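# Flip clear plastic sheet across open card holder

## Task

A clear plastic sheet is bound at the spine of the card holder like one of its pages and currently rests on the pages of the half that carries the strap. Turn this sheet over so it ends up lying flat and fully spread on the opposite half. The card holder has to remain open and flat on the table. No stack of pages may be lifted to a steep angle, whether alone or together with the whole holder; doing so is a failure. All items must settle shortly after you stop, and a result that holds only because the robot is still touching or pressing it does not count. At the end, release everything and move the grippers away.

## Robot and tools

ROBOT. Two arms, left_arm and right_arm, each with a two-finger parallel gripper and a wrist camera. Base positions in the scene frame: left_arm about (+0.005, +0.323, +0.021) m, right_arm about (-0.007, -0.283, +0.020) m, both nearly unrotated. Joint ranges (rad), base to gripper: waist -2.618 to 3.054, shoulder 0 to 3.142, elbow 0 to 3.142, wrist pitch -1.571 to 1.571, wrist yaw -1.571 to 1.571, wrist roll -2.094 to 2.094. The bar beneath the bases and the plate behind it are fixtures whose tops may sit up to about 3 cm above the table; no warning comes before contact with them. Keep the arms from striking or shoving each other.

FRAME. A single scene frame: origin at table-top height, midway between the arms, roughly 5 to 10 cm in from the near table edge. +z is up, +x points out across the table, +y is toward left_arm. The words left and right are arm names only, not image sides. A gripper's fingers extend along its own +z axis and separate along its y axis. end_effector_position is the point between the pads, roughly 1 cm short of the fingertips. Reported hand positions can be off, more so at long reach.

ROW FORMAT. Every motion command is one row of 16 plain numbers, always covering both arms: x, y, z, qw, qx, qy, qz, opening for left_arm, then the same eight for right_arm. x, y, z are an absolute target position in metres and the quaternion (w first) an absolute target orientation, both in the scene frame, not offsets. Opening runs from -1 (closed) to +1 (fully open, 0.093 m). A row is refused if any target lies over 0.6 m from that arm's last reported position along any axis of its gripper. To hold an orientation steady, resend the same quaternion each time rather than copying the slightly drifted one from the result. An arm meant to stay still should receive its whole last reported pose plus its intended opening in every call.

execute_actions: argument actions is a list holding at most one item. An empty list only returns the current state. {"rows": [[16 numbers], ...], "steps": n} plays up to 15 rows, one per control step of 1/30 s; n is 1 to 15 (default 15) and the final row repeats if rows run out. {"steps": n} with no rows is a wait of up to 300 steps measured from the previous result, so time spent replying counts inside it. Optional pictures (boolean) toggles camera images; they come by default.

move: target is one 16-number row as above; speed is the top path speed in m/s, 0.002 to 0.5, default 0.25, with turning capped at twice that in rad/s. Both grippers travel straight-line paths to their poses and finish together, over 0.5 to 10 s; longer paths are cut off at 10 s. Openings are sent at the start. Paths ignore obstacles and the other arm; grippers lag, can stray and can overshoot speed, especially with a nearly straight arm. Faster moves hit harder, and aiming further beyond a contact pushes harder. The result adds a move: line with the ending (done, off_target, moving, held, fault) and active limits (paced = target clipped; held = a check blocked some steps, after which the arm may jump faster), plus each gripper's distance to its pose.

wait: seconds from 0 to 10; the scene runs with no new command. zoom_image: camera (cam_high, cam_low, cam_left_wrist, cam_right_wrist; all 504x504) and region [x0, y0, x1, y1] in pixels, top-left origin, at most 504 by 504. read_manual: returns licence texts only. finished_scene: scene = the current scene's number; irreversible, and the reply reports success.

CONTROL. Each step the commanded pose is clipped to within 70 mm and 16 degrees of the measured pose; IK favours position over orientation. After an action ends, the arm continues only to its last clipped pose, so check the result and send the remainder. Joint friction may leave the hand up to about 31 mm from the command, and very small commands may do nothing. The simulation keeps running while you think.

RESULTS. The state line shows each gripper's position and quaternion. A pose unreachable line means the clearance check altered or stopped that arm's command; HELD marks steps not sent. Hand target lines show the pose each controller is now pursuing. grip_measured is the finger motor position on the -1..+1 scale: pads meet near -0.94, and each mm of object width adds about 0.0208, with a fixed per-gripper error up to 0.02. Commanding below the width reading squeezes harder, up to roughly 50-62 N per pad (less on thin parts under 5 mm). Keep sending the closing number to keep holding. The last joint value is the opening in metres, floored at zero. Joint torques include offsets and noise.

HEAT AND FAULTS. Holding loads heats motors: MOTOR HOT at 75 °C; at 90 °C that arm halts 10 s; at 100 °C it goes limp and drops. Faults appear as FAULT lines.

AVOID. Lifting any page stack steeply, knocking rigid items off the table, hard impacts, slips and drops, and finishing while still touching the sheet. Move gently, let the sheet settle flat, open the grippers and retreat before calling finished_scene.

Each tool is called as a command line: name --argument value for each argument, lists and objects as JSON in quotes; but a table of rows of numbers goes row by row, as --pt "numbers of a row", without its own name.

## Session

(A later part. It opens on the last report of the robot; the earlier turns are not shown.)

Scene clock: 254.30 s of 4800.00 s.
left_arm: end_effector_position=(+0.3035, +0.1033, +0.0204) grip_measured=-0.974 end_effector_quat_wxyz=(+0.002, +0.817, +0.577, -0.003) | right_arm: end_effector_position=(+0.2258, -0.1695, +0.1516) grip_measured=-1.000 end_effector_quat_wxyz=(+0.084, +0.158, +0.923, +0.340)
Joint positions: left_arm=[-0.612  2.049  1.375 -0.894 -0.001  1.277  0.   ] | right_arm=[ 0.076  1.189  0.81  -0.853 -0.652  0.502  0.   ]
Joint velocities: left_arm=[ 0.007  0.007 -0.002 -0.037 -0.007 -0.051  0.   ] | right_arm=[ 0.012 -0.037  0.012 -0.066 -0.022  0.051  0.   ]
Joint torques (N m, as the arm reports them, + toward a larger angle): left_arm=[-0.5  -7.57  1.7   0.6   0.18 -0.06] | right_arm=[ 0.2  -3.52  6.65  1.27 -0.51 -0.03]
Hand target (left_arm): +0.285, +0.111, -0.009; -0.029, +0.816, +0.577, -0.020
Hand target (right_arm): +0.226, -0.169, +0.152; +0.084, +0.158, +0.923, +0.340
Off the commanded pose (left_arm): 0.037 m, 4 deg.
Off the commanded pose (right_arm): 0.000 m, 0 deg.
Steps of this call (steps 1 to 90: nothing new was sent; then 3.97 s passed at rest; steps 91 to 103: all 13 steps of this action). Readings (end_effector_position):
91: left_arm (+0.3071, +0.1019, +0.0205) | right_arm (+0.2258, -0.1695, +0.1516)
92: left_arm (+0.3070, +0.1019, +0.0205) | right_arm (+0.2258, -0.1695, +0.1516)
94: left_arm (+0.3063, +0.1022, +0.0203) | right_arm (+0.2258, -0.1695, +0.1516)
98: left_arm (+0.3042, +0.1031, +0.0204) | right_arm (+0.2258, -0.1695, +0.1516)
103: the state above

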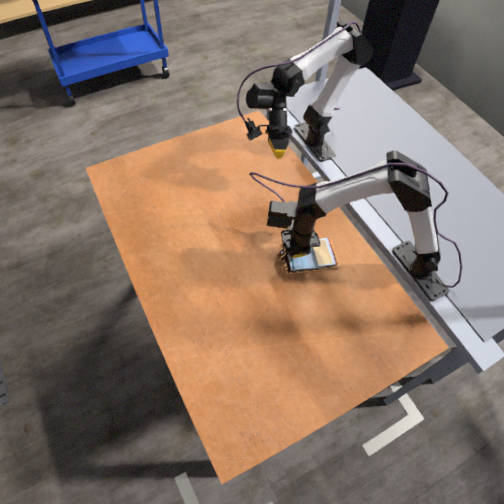

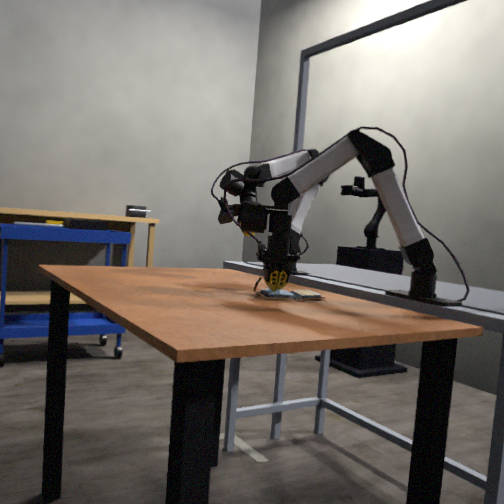

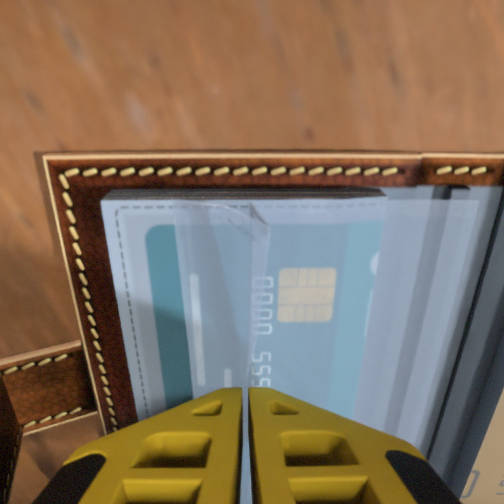

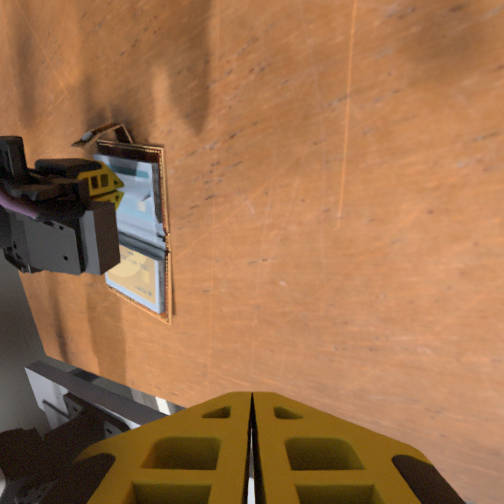

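move --target '[0.2931,0.1070,0.036,0.0,0.8166,0.5771,0.0,-1, 0.2258,-0.1695,0.1516,0.084,0.158,0.923,0.340,-1]' --speed 0.03

move --target '[0.2780,0.1123,0.044,0.03,0.8160,0.5767,0.021,-1, 0.2258,-0.1695,0.1516,0.084,0.158,0.923,0.340,-1]' --speed 0.03

Scene clock: 264.57 s of 4800.00 s.
left_arm: end_effector_position=(+0.3014, +0.1049, +0.0336) grip_measured=-1.000 end_effector_quat_wxyz=(+0.006, +0.816, +0.579, -0.002) | right_arm: end_effector_position=(+0.2258, -0.1695, +0.1516) grip_measured=-1.000 end_effector_quat_wxyz=(+0.084, +0.158, +0.923, +0.340)
Joint positions: left_arm=[-0.612  2.012  1.376 -0.923 -0.001  1.273  0.   ] | right_arm=[ 0.076  1.189  0.81  -0.853 -0.652  0.502  0.   ]
Joint velocities: left_arm=[-0.007  0.002 -0.007 -0.022 -0.007  0.037  0.   ] | right_arm=[ 0.007 -0.012 -0.002 -0.037  0.022  0.022  0.   ]
Joint torques (N m, as the arm reports them, + toward a larger angle): left_arm=[ -0.82 -13.31   5.29   0.17  -0.05  -0.07] | right_arm=[ 0.2  -3.5   6.63  1.27 -0.51 -0.02]
Hand target (left_arm): +0.293, +0.107, +0.036; -0.000, +0.817, +0.577, +0.000
Hand target (right_arm): +0.226, -0.169, +0.152; +0.084, +0.158, +0.923, +0.340
Off the commanded pose (left_arm): 0.009 m, 1 deg.
Off the commanded pose (right_arm): 0.000 m, 0 deg.
After step 90, 6.33 s passed at rest.
move: done

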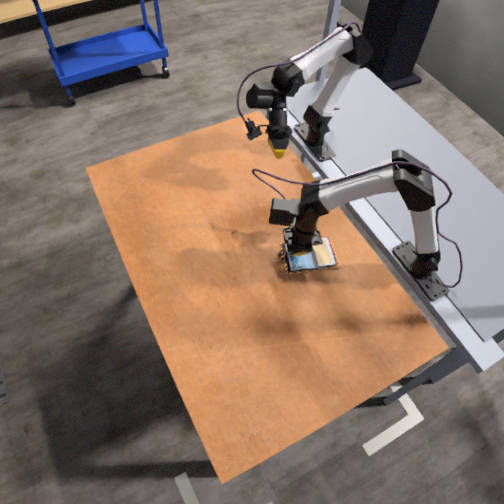

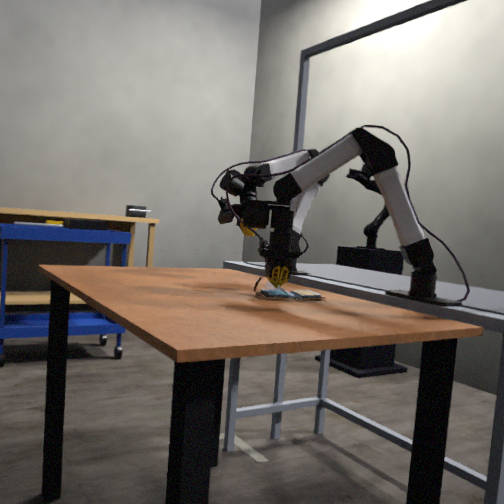

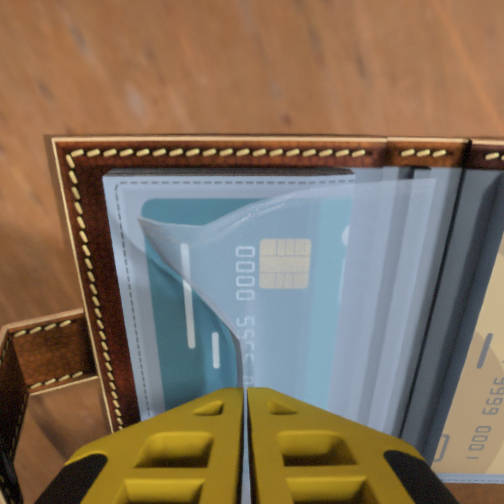

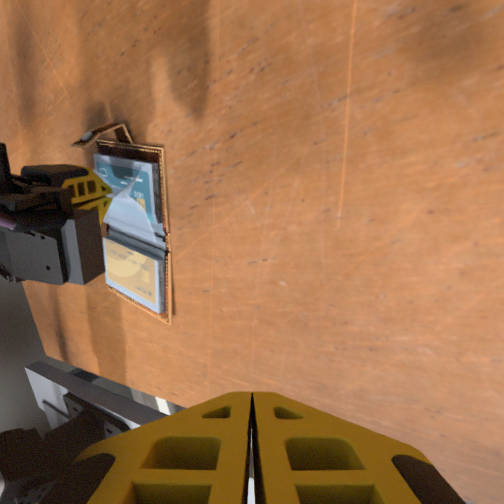

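Scene clock: 265.90 s of 4800.00 s.
left_arm: end_effector_position=(+0.2813, +0.1129, +0.0414) grip_measured=-1.000 end_effector_quat_wxyz=(+0.024, +0.816, +0.577, +0.015) | right_arm: end_effector_position=(+0.2258, -0.1695, +0.1516) grip_measured=-1.000 end_effector_quat_wxyz=(+0.084, +0.158, +0.923, +0.340)
Joint positions: left_arm=[-0.639  1.89   1.235 -0.859 -0.023  1.25   0.   ] | right_arm=[ 0.076  1.189  0.81  -0.853 -0.652  0.502  0.   ]
Joint velocities: left_arm=[-0.002  0.012  0.007 -0.051  0.007 -0.022  0.   ] | right_arm=[-0.002 -0.012 -0.007 -0.037 -0.022  0.081  0.   ]
Joint torques (N m, as the arm reports them, + toward a larger angle): left_arm=[ -0.75 -12.32   5.35   0.41  -0.08  -0.06] | right_arm=[ 0.2  -3.51  6.64  1.27 -0.52 -0.02]
Hand target (left_arm): +0.278, +0.113, +0.043; +0.029, +0.816, +0.577, +0.021
Hand target (right_arm): +0.226, -0.169, +0.152; +0.084, +0.158, +0.923, +0.340
Off the commanded pose (left_arm): 0.004 m, 1 deg.
Off the commanded pose (right_arm): 0.000 m, 0 deg.
move: done

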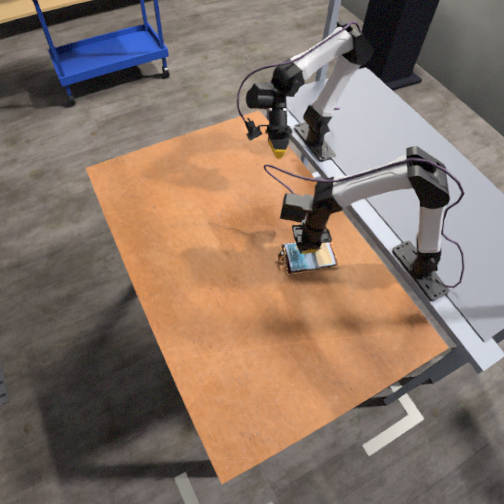

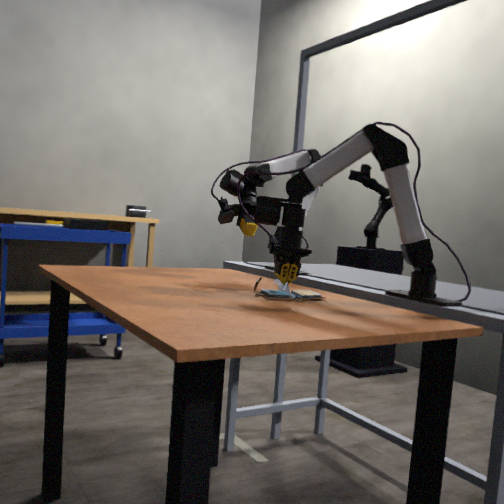

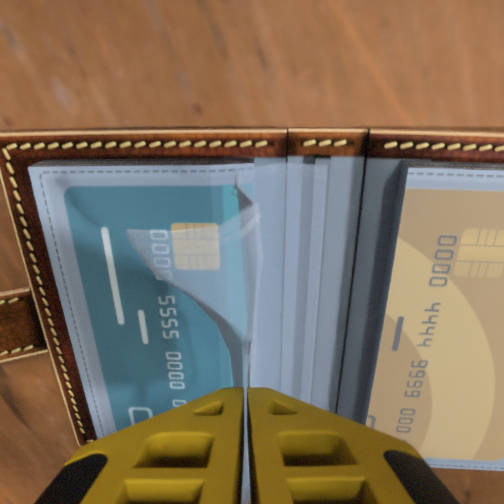

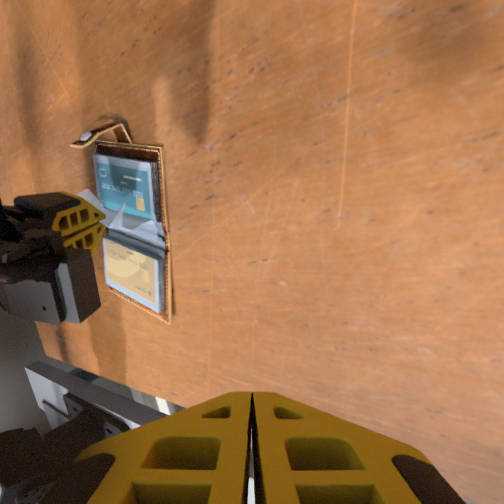

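move --target '[0.2585,0.1193,0.046,0.1066,0.8096,0.5722,0.0753,-1, 0.2258,-0.1695,0.1516,0.084,0.158,0.923,0.340,-1]' --speed 0.035

move --target '[0.2420,0.1251,0.039,0.2113,0.7888,0.5574,0.1494,-1, 0.2258,-0.1695,0.1516,0.084,0.158,0.923,0.340,-1]' --speed 0.035

move --target '[0.2299,0.1294,0.029,0.3125,0.7545,0.5332,0.2209,-1, 0.2258,-0.1695,0.1516,0.084,0.158,0.923,0.340,-1]' --speed 0.035

Scene clock: 275.17 s of 4800.00 s.
left_arm: end_effector_position=(+0.2618, +0.1206, +0.0432) grip_measured=-1.000 end_effector_quat_wxyz=(+0.098, +0.811, +0.573, +0.072) | right_arm: end_effector_position=(+0.2258, -0.1695, +0.1516) grip_measured=-1.000 end_effector_quat_wxyz=(+0.084, +0.158, +0.923, +0.340)
Joint positions: left_arm=[-0.698  1.685  0.957 -0.618 -0.103  1.203  0.   ] | right_arm=[ 0.076  1.189  0.81  -0.853 -0.652  0.502  0.   ]
Joint velocities: left_arm=[ 0.002 -0.007  0.017  0.022 -0.022  0.022  0.   ] | right_arm=[-0.002 -0.002 -0.007  0.007 -0.037  0.11   0.   ]
Joint torques (N m, as the arm reports them, + toward a larger angle): left_arm=[ -0.8  -10.3    5.52   0.82  -0.1   -0.09] | right_arm=[ 0.19 -3.5   6.65  1.27 -0.51 -0.02]
Hand target (left_arm): +0.259, +0.120, +0.045; +0.105, +0.810, +0.572, +0.076
Hand target (right_arm): +0.226, -0.169, +0.152; +0.084, +0.158, +0.923, +0.340
Off the commanded pose (left_arm): 0.004 m, 1 deg.
Off the commanded pose (right_arm): 0.000 m, 0 deg.
After step 90, 3.17 s passed at rest.
move: done

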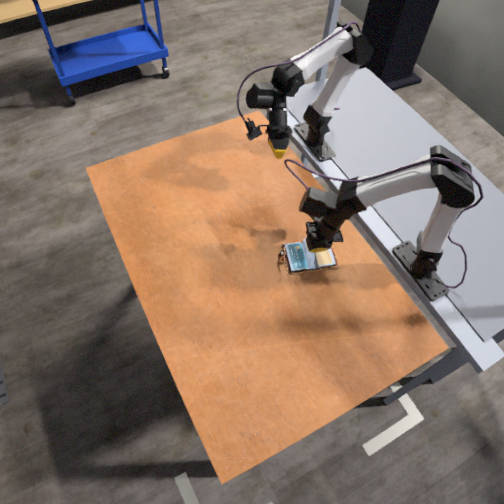

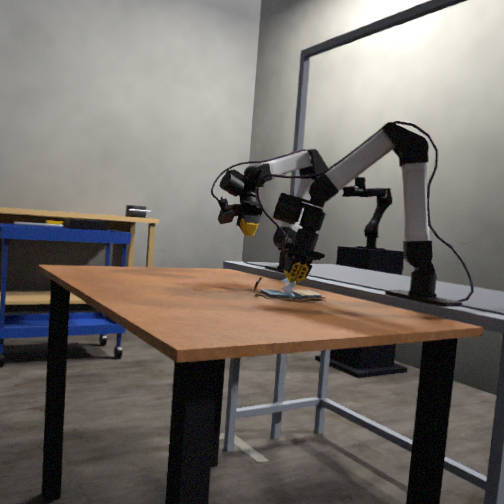

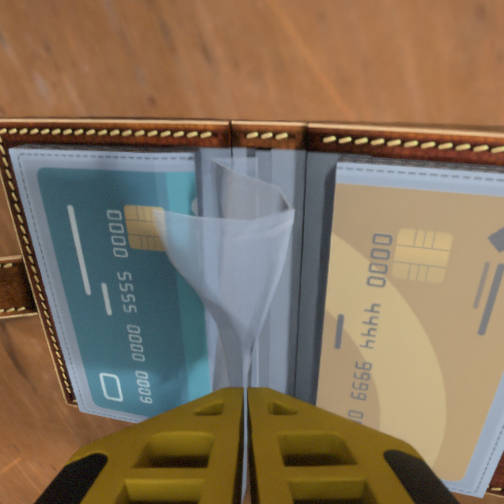

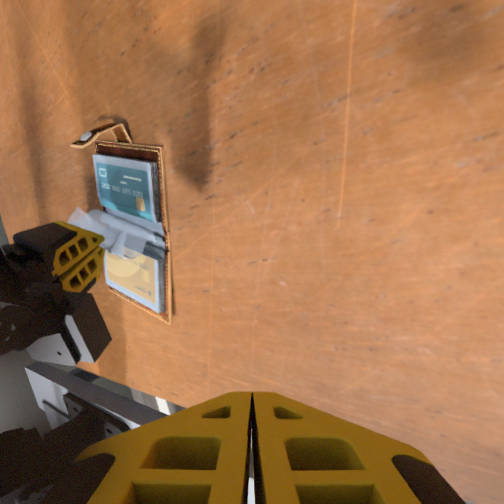

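Scene clock: 279.40 s of 4800.00 s.
left_arm: end_effector_position=(+0.2450, +0.1262, +0.0361) grip_measured=-1.000 end_effector_quat_wxyz=(+0.200, +0.792, +0.558, +0.148) | right_arm: end_effector_position=(+0.2258, -0.1695, +0.1516) grip_measured=-1.000 end_effector_quat_wxyz=(+0.084, +0.158, +0.923, +0.340)
Joint positions: left_arm=[-0.793  1.496  0.629 -0.254 -0.239  1.155  0.   ] | right_arm=[ 0.076  1.189  0.81  -0.853 -0.652  0.502  0.   ]
Joint velocities: left_arm=[-0.002 -0.002  0.007  0.051 -0.051  0.022  0.   ] | right_arm=[ 0.007  0.027 -0.007 -0.037 -0.007  0.051  0.   ]
Joint torques (N m, as the arm reports them, + toward a larger angle): left_arm=[-0.8  -8.26  5.51  1.32 -0.22 -0.1 ] | right_arm=[ 0.2  -3.49  6.64  1.27 -0.51 -0.02]
Hand target (left_arm): +0.242, +0.125, +0.038; +0.210, +0.789, +0.557, +0.151
Hand target (right_arm): +0.226, -0.169, +0.152; +0.084, +0.158, +0.923, +0.340
Off the commanded pose (left_arm): 0.004 m, 1 deg.
Off the commanded pose (right_arm): 0.000 m, 0 deg.
move: done

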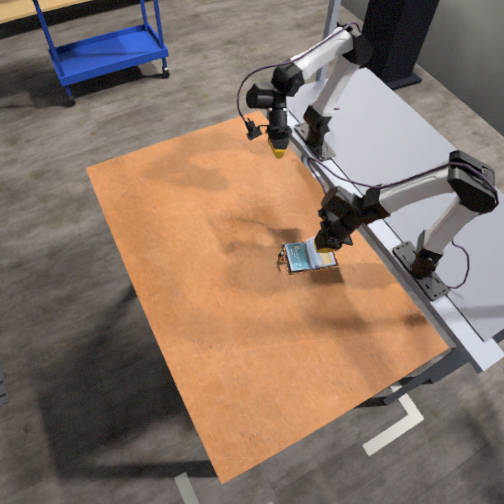

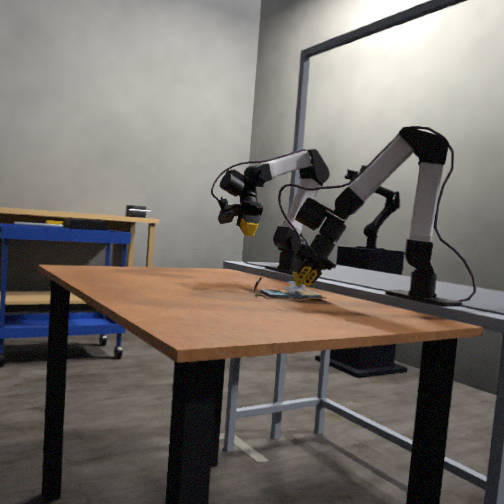

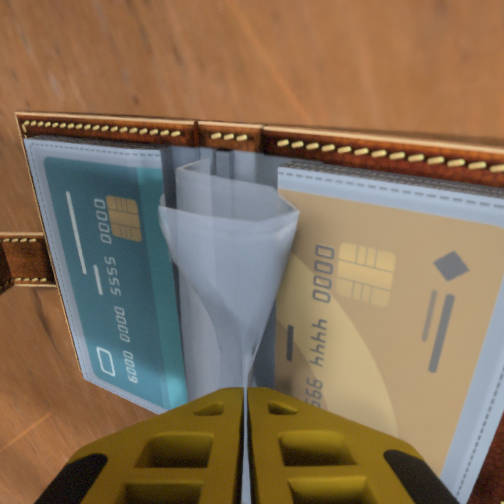

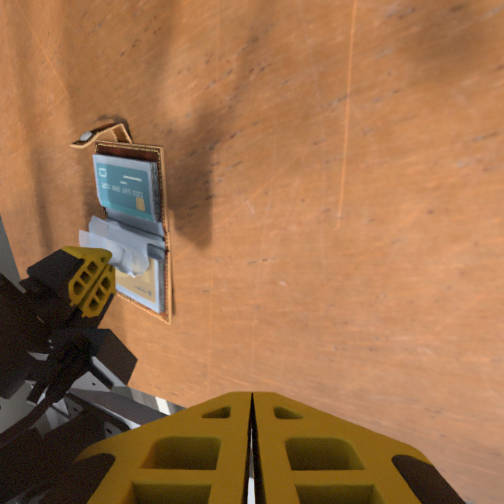

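Scene clock: 283.73 s of 4800.00 s.
left_arm: end_effector_position=(+0.2335, +0.1294, +0.0269) grip_measured=-1.000 end_effector_quat_wxyz=(+0.302, +0.758, +0.533, +0.222) | right_arm: end_effector_position=(+0.2258, -0.1695, +0.1516) grip_measured=-1.000 end_effector_quat_wxyz=(+0.084, +0.158, +0.923, +0.340)
Joint positions: left_arm=[-0.908  1.439  0.34   0.199 -0.415  1.134  0.   ] | right_arm=[ 0.076  1.189  0.81  -0.853 -0.652  0.502  0.   ]
Joint velocities: left_arm=[ 0.002 -0.007  0.002 -0.051 -0.022 -0.007  0.   ] | right_arm=[-0.007  0.007 -0.017 -0.051 -0.022 -0.081  0.   ]
Joint torques (N m, as the arm reports them, + toward a larger angle): left_arm=[-0.8  -6.66  4.88  1.68 -0.29 -0.11] | right_arm=[ 0.2  -3.49  6.62  1.27 -0.51 -0.02]
Hand target (left_arm): +0.230, +0.130, +0.028; +0.311, +0.755, +0.533, +0.223
Hand target (right_arm): +0.226, -0.169, +0.152; +0.084, +0.158, +0.923, +0.340
Off the commanded pose (left_arm): 0.004 m, 1 deg.
Off the commanded pose (right_arm): 0.000 m, 0 deg.
move: done

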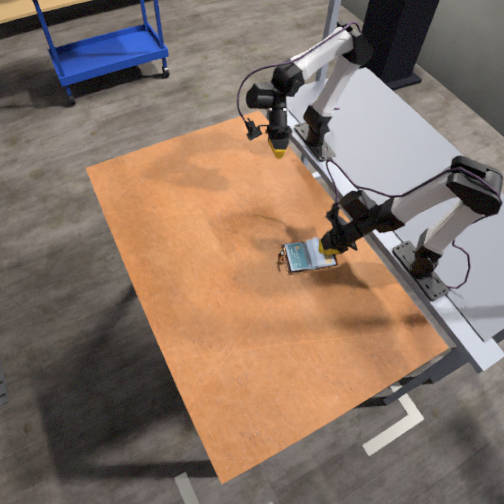

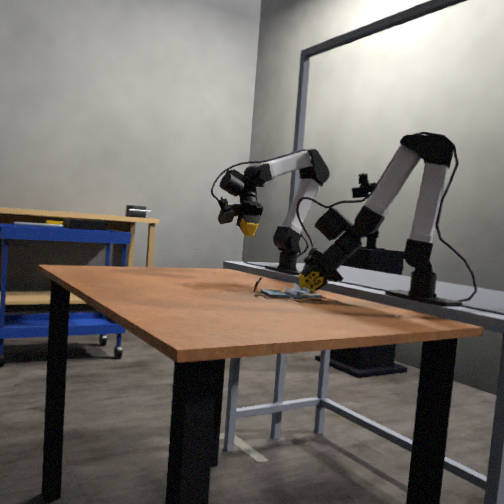

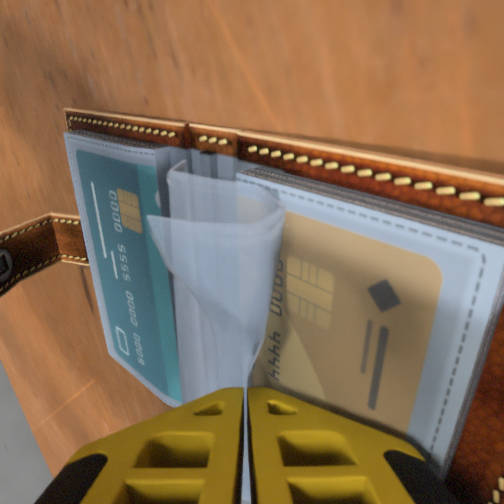

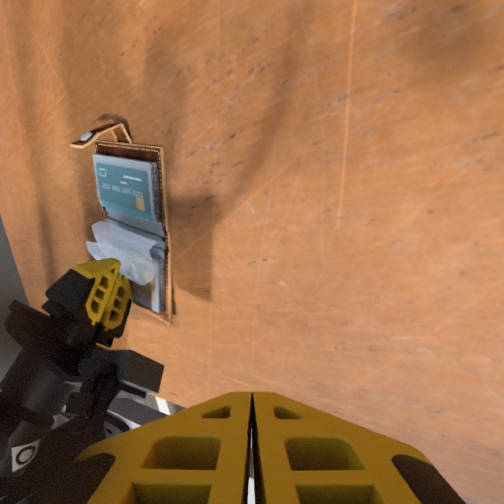

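move --target '[0.2299,0.1294,0.029,0.3125,0.7545,0.5332,0.2209,-1, 0.245,0.040,0.035,0.0622,0.171,0.9235,0.3366,-1]' --speed 0.12

Scene clock: 304.40 s of 4800.00 s.
left_arm: end_effector_position=(+0.2340, +0.1293, +0.0273) grip_measured=-1.000 end_effector_quat_wxyz=(+0.303, +0.757, +0.534, +0.223) | right_arm: end_effector_position=(+0.2454, +0.0358, +0.0385) grip_measured=-1.000 end_effector_quat_wxyz=(+0.066, +0.166, +0.924, +0.339)
Joint positions: left_arm=[-0.908  1.439  0.34   0.201 -0.417  1.133  0.   ] | right_arm=[ 0.818  1.769  0.796  0.063 -0.294  1.247  0.   ]
Joint velocities: left_arm=[-0.022 -0.012  0.007  0.037  0.007 -0.051  0.   ] | right_arm=[-0.017 -0.012 -0.007  0.051  0.051  0.007  0.   ]
Joint torques (N m, as the arm reports them, + toward a larger angle): left_arm=[-0.82 -6.91  4.73  1.7  -0.26 -0.11] | right_arm=[ 0.65 -6.39  6.88  1.94 -0.17  0.06]
Hand target (left_arm): +0.230, +0.129, +0.029; +0.312, +0.755, +0.533, +0.221
Hand target (right_arm): +0.248, +0.039, +0.036; +0.068, +0.171, +0.923, +0.338
Off the commanded pose (left_arm): 0.004 m, 1 deg.
Off the commanded pose (right_arm): 0.006 m, 1 deg.
After step 90, 15.10 s passed at rest.
move: done

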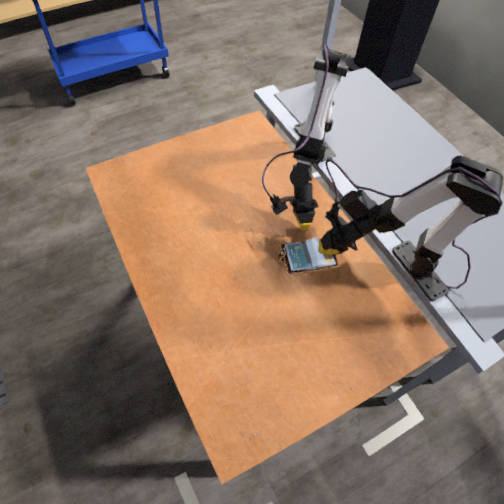

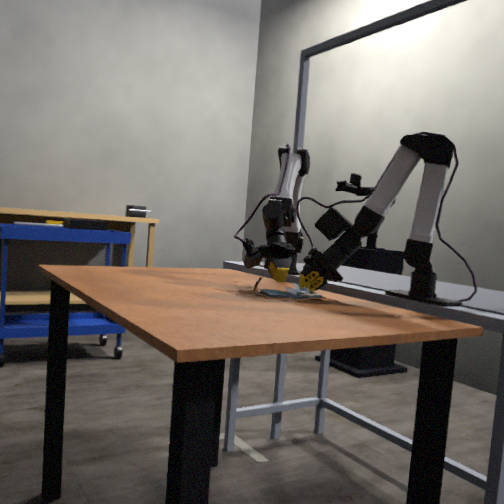

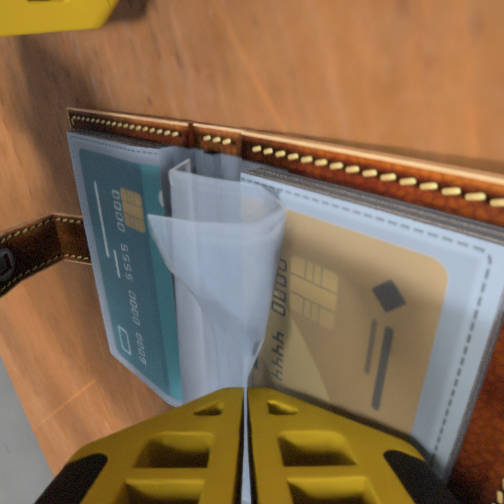

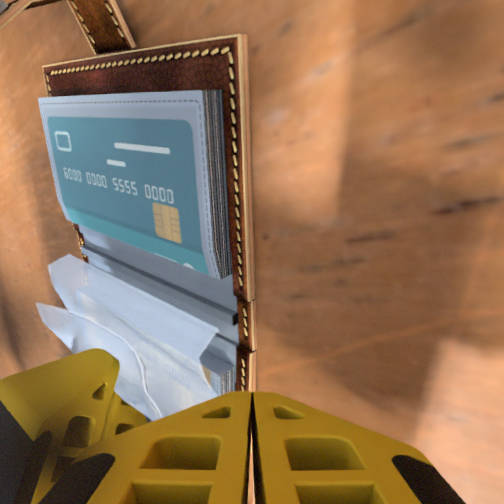

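move --target '[0.2224,0.1320,0.029,0.3125,0.7545,0.5332,0.2209,-1, 0.2662,0.0780,0.029,0.0622,0.171,0.9235,0.3366,-1]' --speed 0.04

Scene clock: 314.00 s of 4800.00 s.
left_arm: end_effector_position=(+0.2278, +0.1298, +0.0290) grip_measured=-1.000 end_effector_quat_wxyz=(+0.310, +0.755, +0.534, +0.222) | right_arm: end_effector_position=(+0.2672, +0.0776, +0.0375) grip_measured=-1.000 end_effector_quat_wxyz=(+0.068, +0.164, +0.920, +0.349)
Joint positions: left_arm=[-0.931  1.409  0.318  0.201 -0.429  1.113  0.   ] | right_arm=[ 0.856  1.911  0.967  0.064 -0.277  1.281  0.   ]
Joint velocities: left_arm=[-0.002 -0.002  0.012  0.022 -0.007 -0.081  0.   ] | right_arm=[ 0.002  0.017 -0.002 -0.051 -0.051 -0.007  0.   ]
Joint torques (N m, as the arm reports them, + toward a larger angle): left_arm=[-0.89 -6.65  4.93  1.54 -0.29 -0.11] | right_arm=[ 0.75 -7.56  7.05  1.76 -0.16  0.06]
Hand target (left_arm): +0.223, +0.132, +0.029; +0.312, +0.755, +0.533, +0.221
Hand target (right_arm): +0.266, +0.078, +0.029; +0.063, +0.171, +0.924, +0.337
Off the commanded pose (left_arm): 0.006 m, 0 deg.
Off the commanded pose (right_arm): 0.009 m, 2 deg.
After step 90, 5.13 s passed at rest.
move: done

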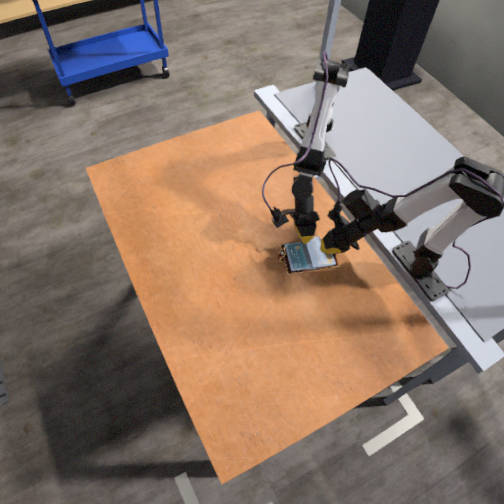

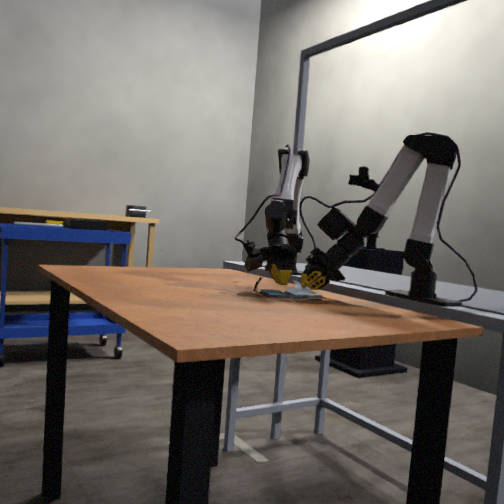

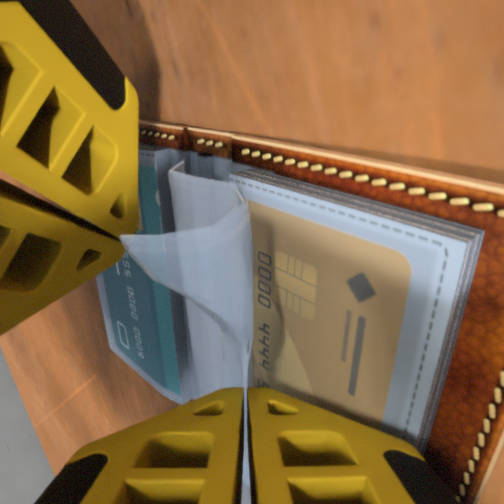

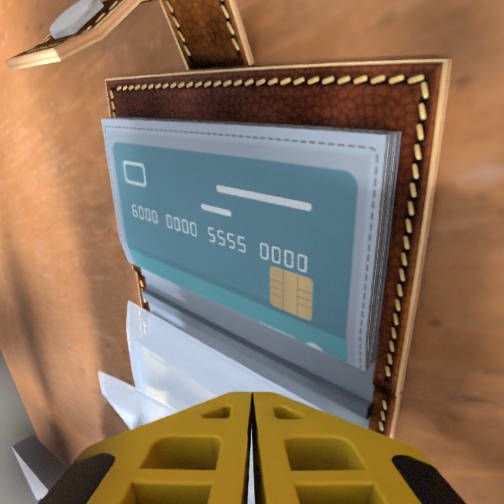

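move --target '[0.2224,0.1320,0.029,0.3125,0.7545,0.5332,0.2209,-1, 0.2650,0.0785,0.018,0.0622,0.171,0.9235,0.3366,-1]' --speed 0.03

Scene clock: 321.33 s of 4800.00 s.
left_arm: end_effector_position=(+0.2278, +0.1299, +0.0291) grip_measured=-1.000 end_effector_quat_wxyz=(+0.310, +0.754, +0.534, +0.222) | right_arm: end_effector_position=(+0.2663, +0.0787, +0.0271) grip_measured=-1.000 end_effector_quat_wxyz=(+0.065, +0.165, +0.922, +0.344)
Joint positions: left_arm=[-0.931  1.409  0.318  0.201 -0.43   1.112  0.   ] | right_arm=[ 0.861  1.941  0.967  0.083 -0.274  1.285  0.   ]
Joint velocities: left_arm=[-0.017 -0.017  0.012  0.037  0.022 -0.037  0.   ] | right_arm=[-0.002  0.002 -0.012 -0.037 -0.007  0.007  0.   ]
Joint torques (N m, as the arm reports them, + toward a larger angle): left_arm=[-0.86 -6.71  4.93  1.54 -0.28 -0.09] | right_arm=[ 0.73 -7.81  5.72  1.95 -0.17  0.06]
Hand target (left_arm): +0.223, +0.132, +0.029; +0.312, +0.754, +0.533, +0.221
Hand target (right_arm): +0.265, +0.078, +0.018; +0.062, +0.171, +0.924, +0.337
Off the commanded pose (left_arm): 0.006 m, 0 deg.
Off the commanded pose (right_arm): 0.009 m, 1 deg.
After step 90, 3.40 s passed at rest.
move: done

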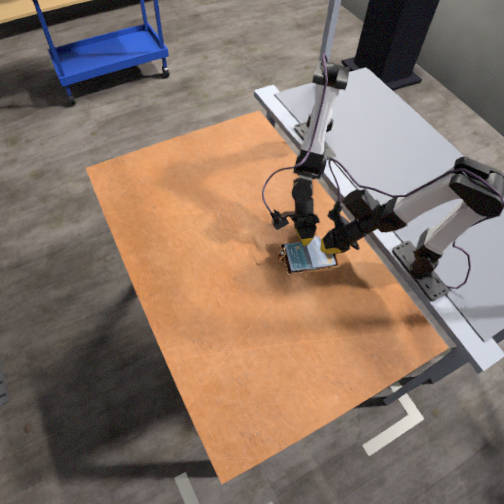

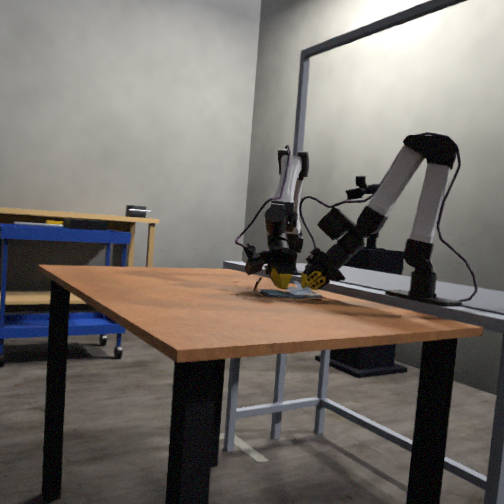

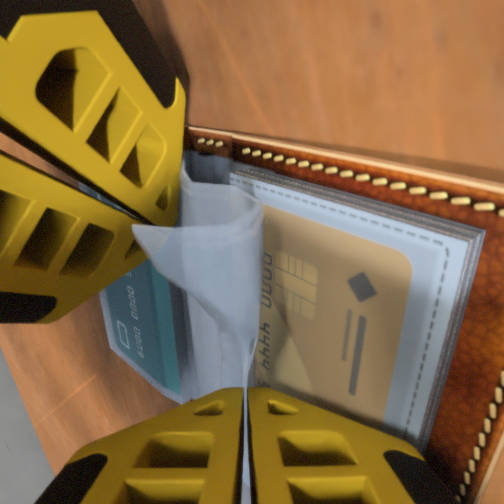

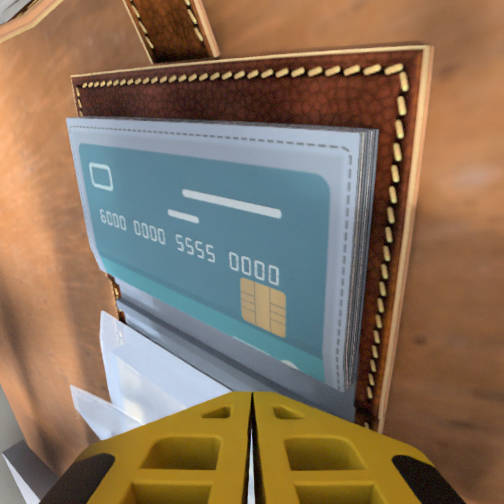

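move --target '[0.194,0.142,0.065,0.3125,0.7545,0.5332,0.2209,-0.78, 0.2650,0.0785,0.024,0.0622,0.171,0.9235,0.3366,-1]' --speed 0.08

Scene clock: 327.73 s of 4800.00 s.
left_arm: end_effector_position=(+0.1944, +0.1463, +0.0557) grip_measured=-0.781 end_effector_quat_wxyz=(+0.299, +0.760, +0.532, +0.222) | right_arm: end_effector_position=(+0.2666, +0.0789, +0.0273) grip_measured=-1.000 end_effector_quat_wxyz=(+0.066, +0.165, +0.922, +0.344)
Joint positions: left_arm=[-1.042  1.124  0.318 -0.152 -0.494  1.017  0.008] | right_arm=[ 0.861  1.941  0.967  0.085 -0.274  1.285  0.   ]
Joint velocities: left_arm=[ 0.002  0.002 -0.002 -0.037 -0.066 -0.022 -0.   ] | right_arm=[-0.002  0.022  0.002 -0.037  0.007 -0.007  0.   ]
Joint torques (N m, as the arm reports them, + toward a larger angle): left_arm=[-0.86 -4.71  8.59  1.39 -0.37 -0.1 ] | right_arm=[ 0.68 -8.85  6.26  1.75 -0.16  0.06]
Hand target (left_arm): +0.195, +0.142, +0.064; +0.312, +0.755, +0.533, +0.221
Hand target (right_arm): +0.265, +0.078, +0.024; +0.062, +0.171, +0.924, +0.337
Off the commanded pose (left_arm): 0.010 m, 2 deg.
Off the commanded pose (right_arm): 0.004 m, 1 deg.
After step 90, 2.10 s passed at rest.
move: done

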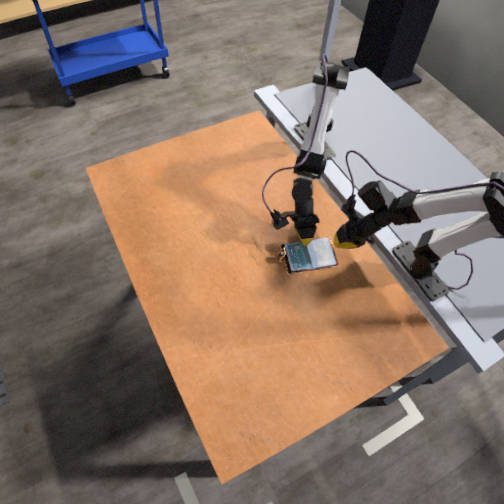

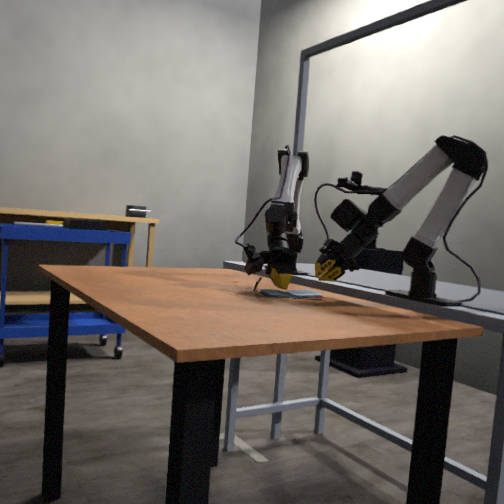

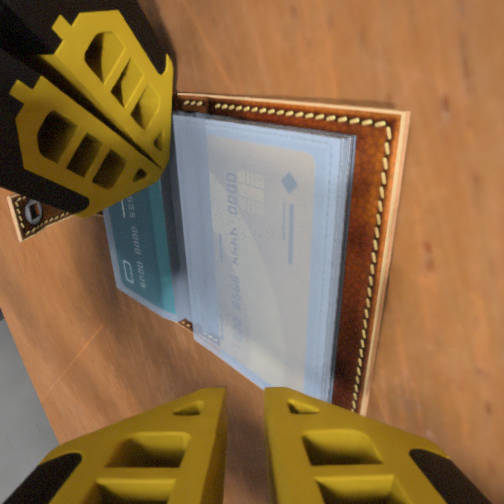

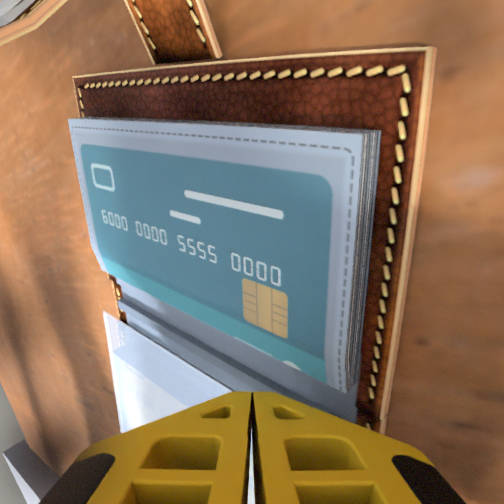

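move --target '[0.255,0.075,0.15,0.0,0.8166,0.5771,0.0,1, 0.24,-0.12,0.13,0.0622,0.171,0.9235,0.3366,-1]' --speed 0.15

Scene clock: 333.67 s of 4800.00 s.
left_arm: end_effector_position=(+0.2502, +0.0754, +0.1529) grip_measured=+0.985 end_effector_quat_wxyz=(+0.005, +0.817, +0.576, -0.000) | right_arm: end_effector_position=(+0.2360, -0.1175, +0.1230) grip_measured=-1.000 end_effector_quat_wxyz=(+0.055, +0.171, +0.925, +0.334)
Joint positions: left_arm=[-0.773  1.856  1.644 -1.349 -0.006  1.117  0.093] | right_arm=[ 0.313  1.295  0.765 -0.605 -0.569  0.78   0.   ]
Joint velocities: left_arm=[ 0.002 -0.002 -0.007 -0.022 -0.051 -0.051 -0.   ] | right_arm=[-0.022 -0.027 -0.017 -0.007  0.022  0.051  0.   ]
Joint torques (N m, as the arm reports them, + toward a larger angle): left_arm=[ 0.57 -8.68  9.51  0.18  0.12  0.1 ] | right_arm=[-0.77 -4.91  7.96  1.23 -0.47 -0.11]
Hand target (left_arm): +0.254, +0.074, +0.153; +0.004, +0.817, +0.577, -0.005
Hand target (right_arm): +0.237, -0.120, +0.129; +0.058, +0.171, +0.925, +0.335
Off the commanded pose (left_arm): 0.006 m, 1 deg.
Off the commanded pose (right_arm): 0.008 m, 1 deg.
move: done

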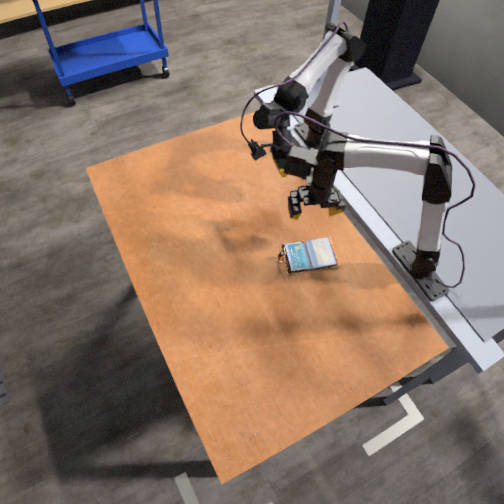

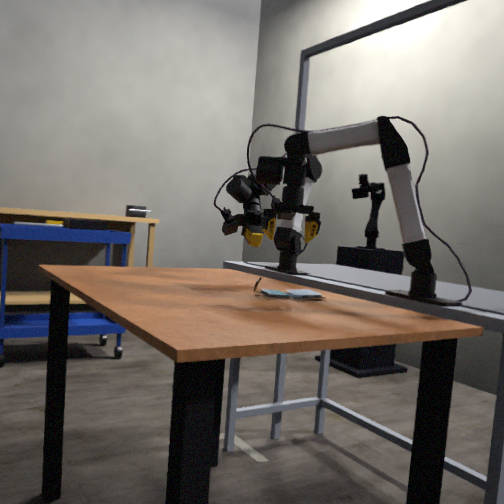

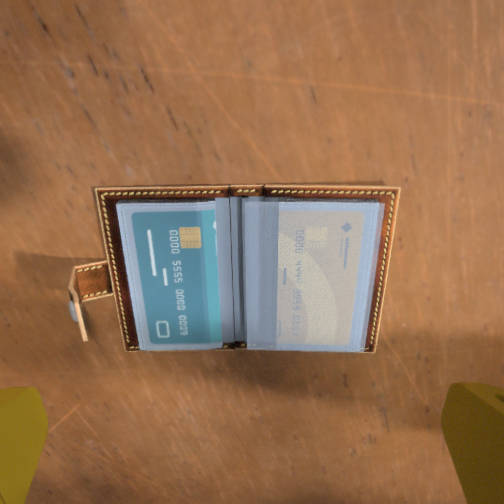

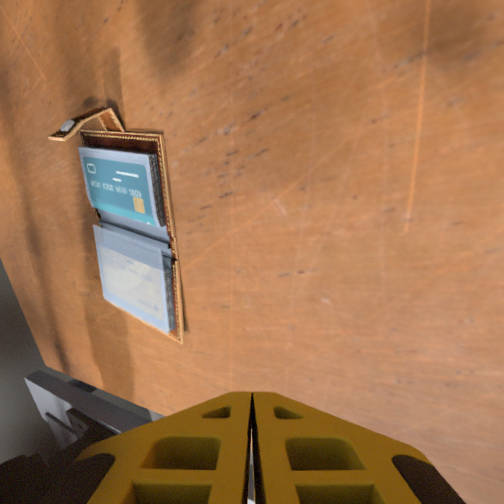

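zoom_image --camera "cam_left_wrist" --region '[200, 170, 420, 370]'

zoom_image --camera "cam_low" --region '[245, 270, 335, 310]'

Region (200, 170, 420, 370) of cam_left_wrist's 504x504 image, scaled by 2.291, with more detail than that image has; it fills the top 458 rows of this view, and the rest is white.

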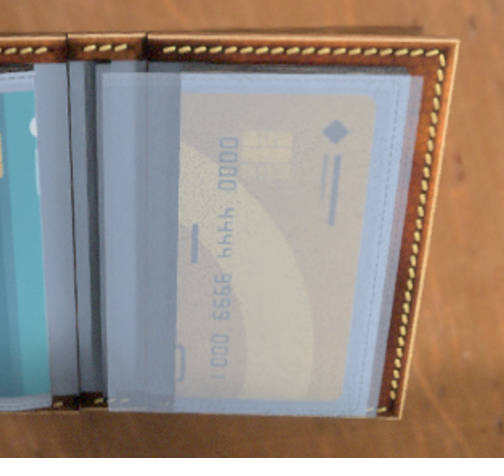

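Region (245, 270, 335, 310) of cam_low's 504x504 image, scaled by 5.600, with more detail than that image has.

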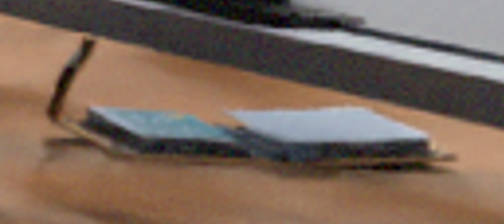

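finished_scene --scene 2

The scene is finished: the task was done.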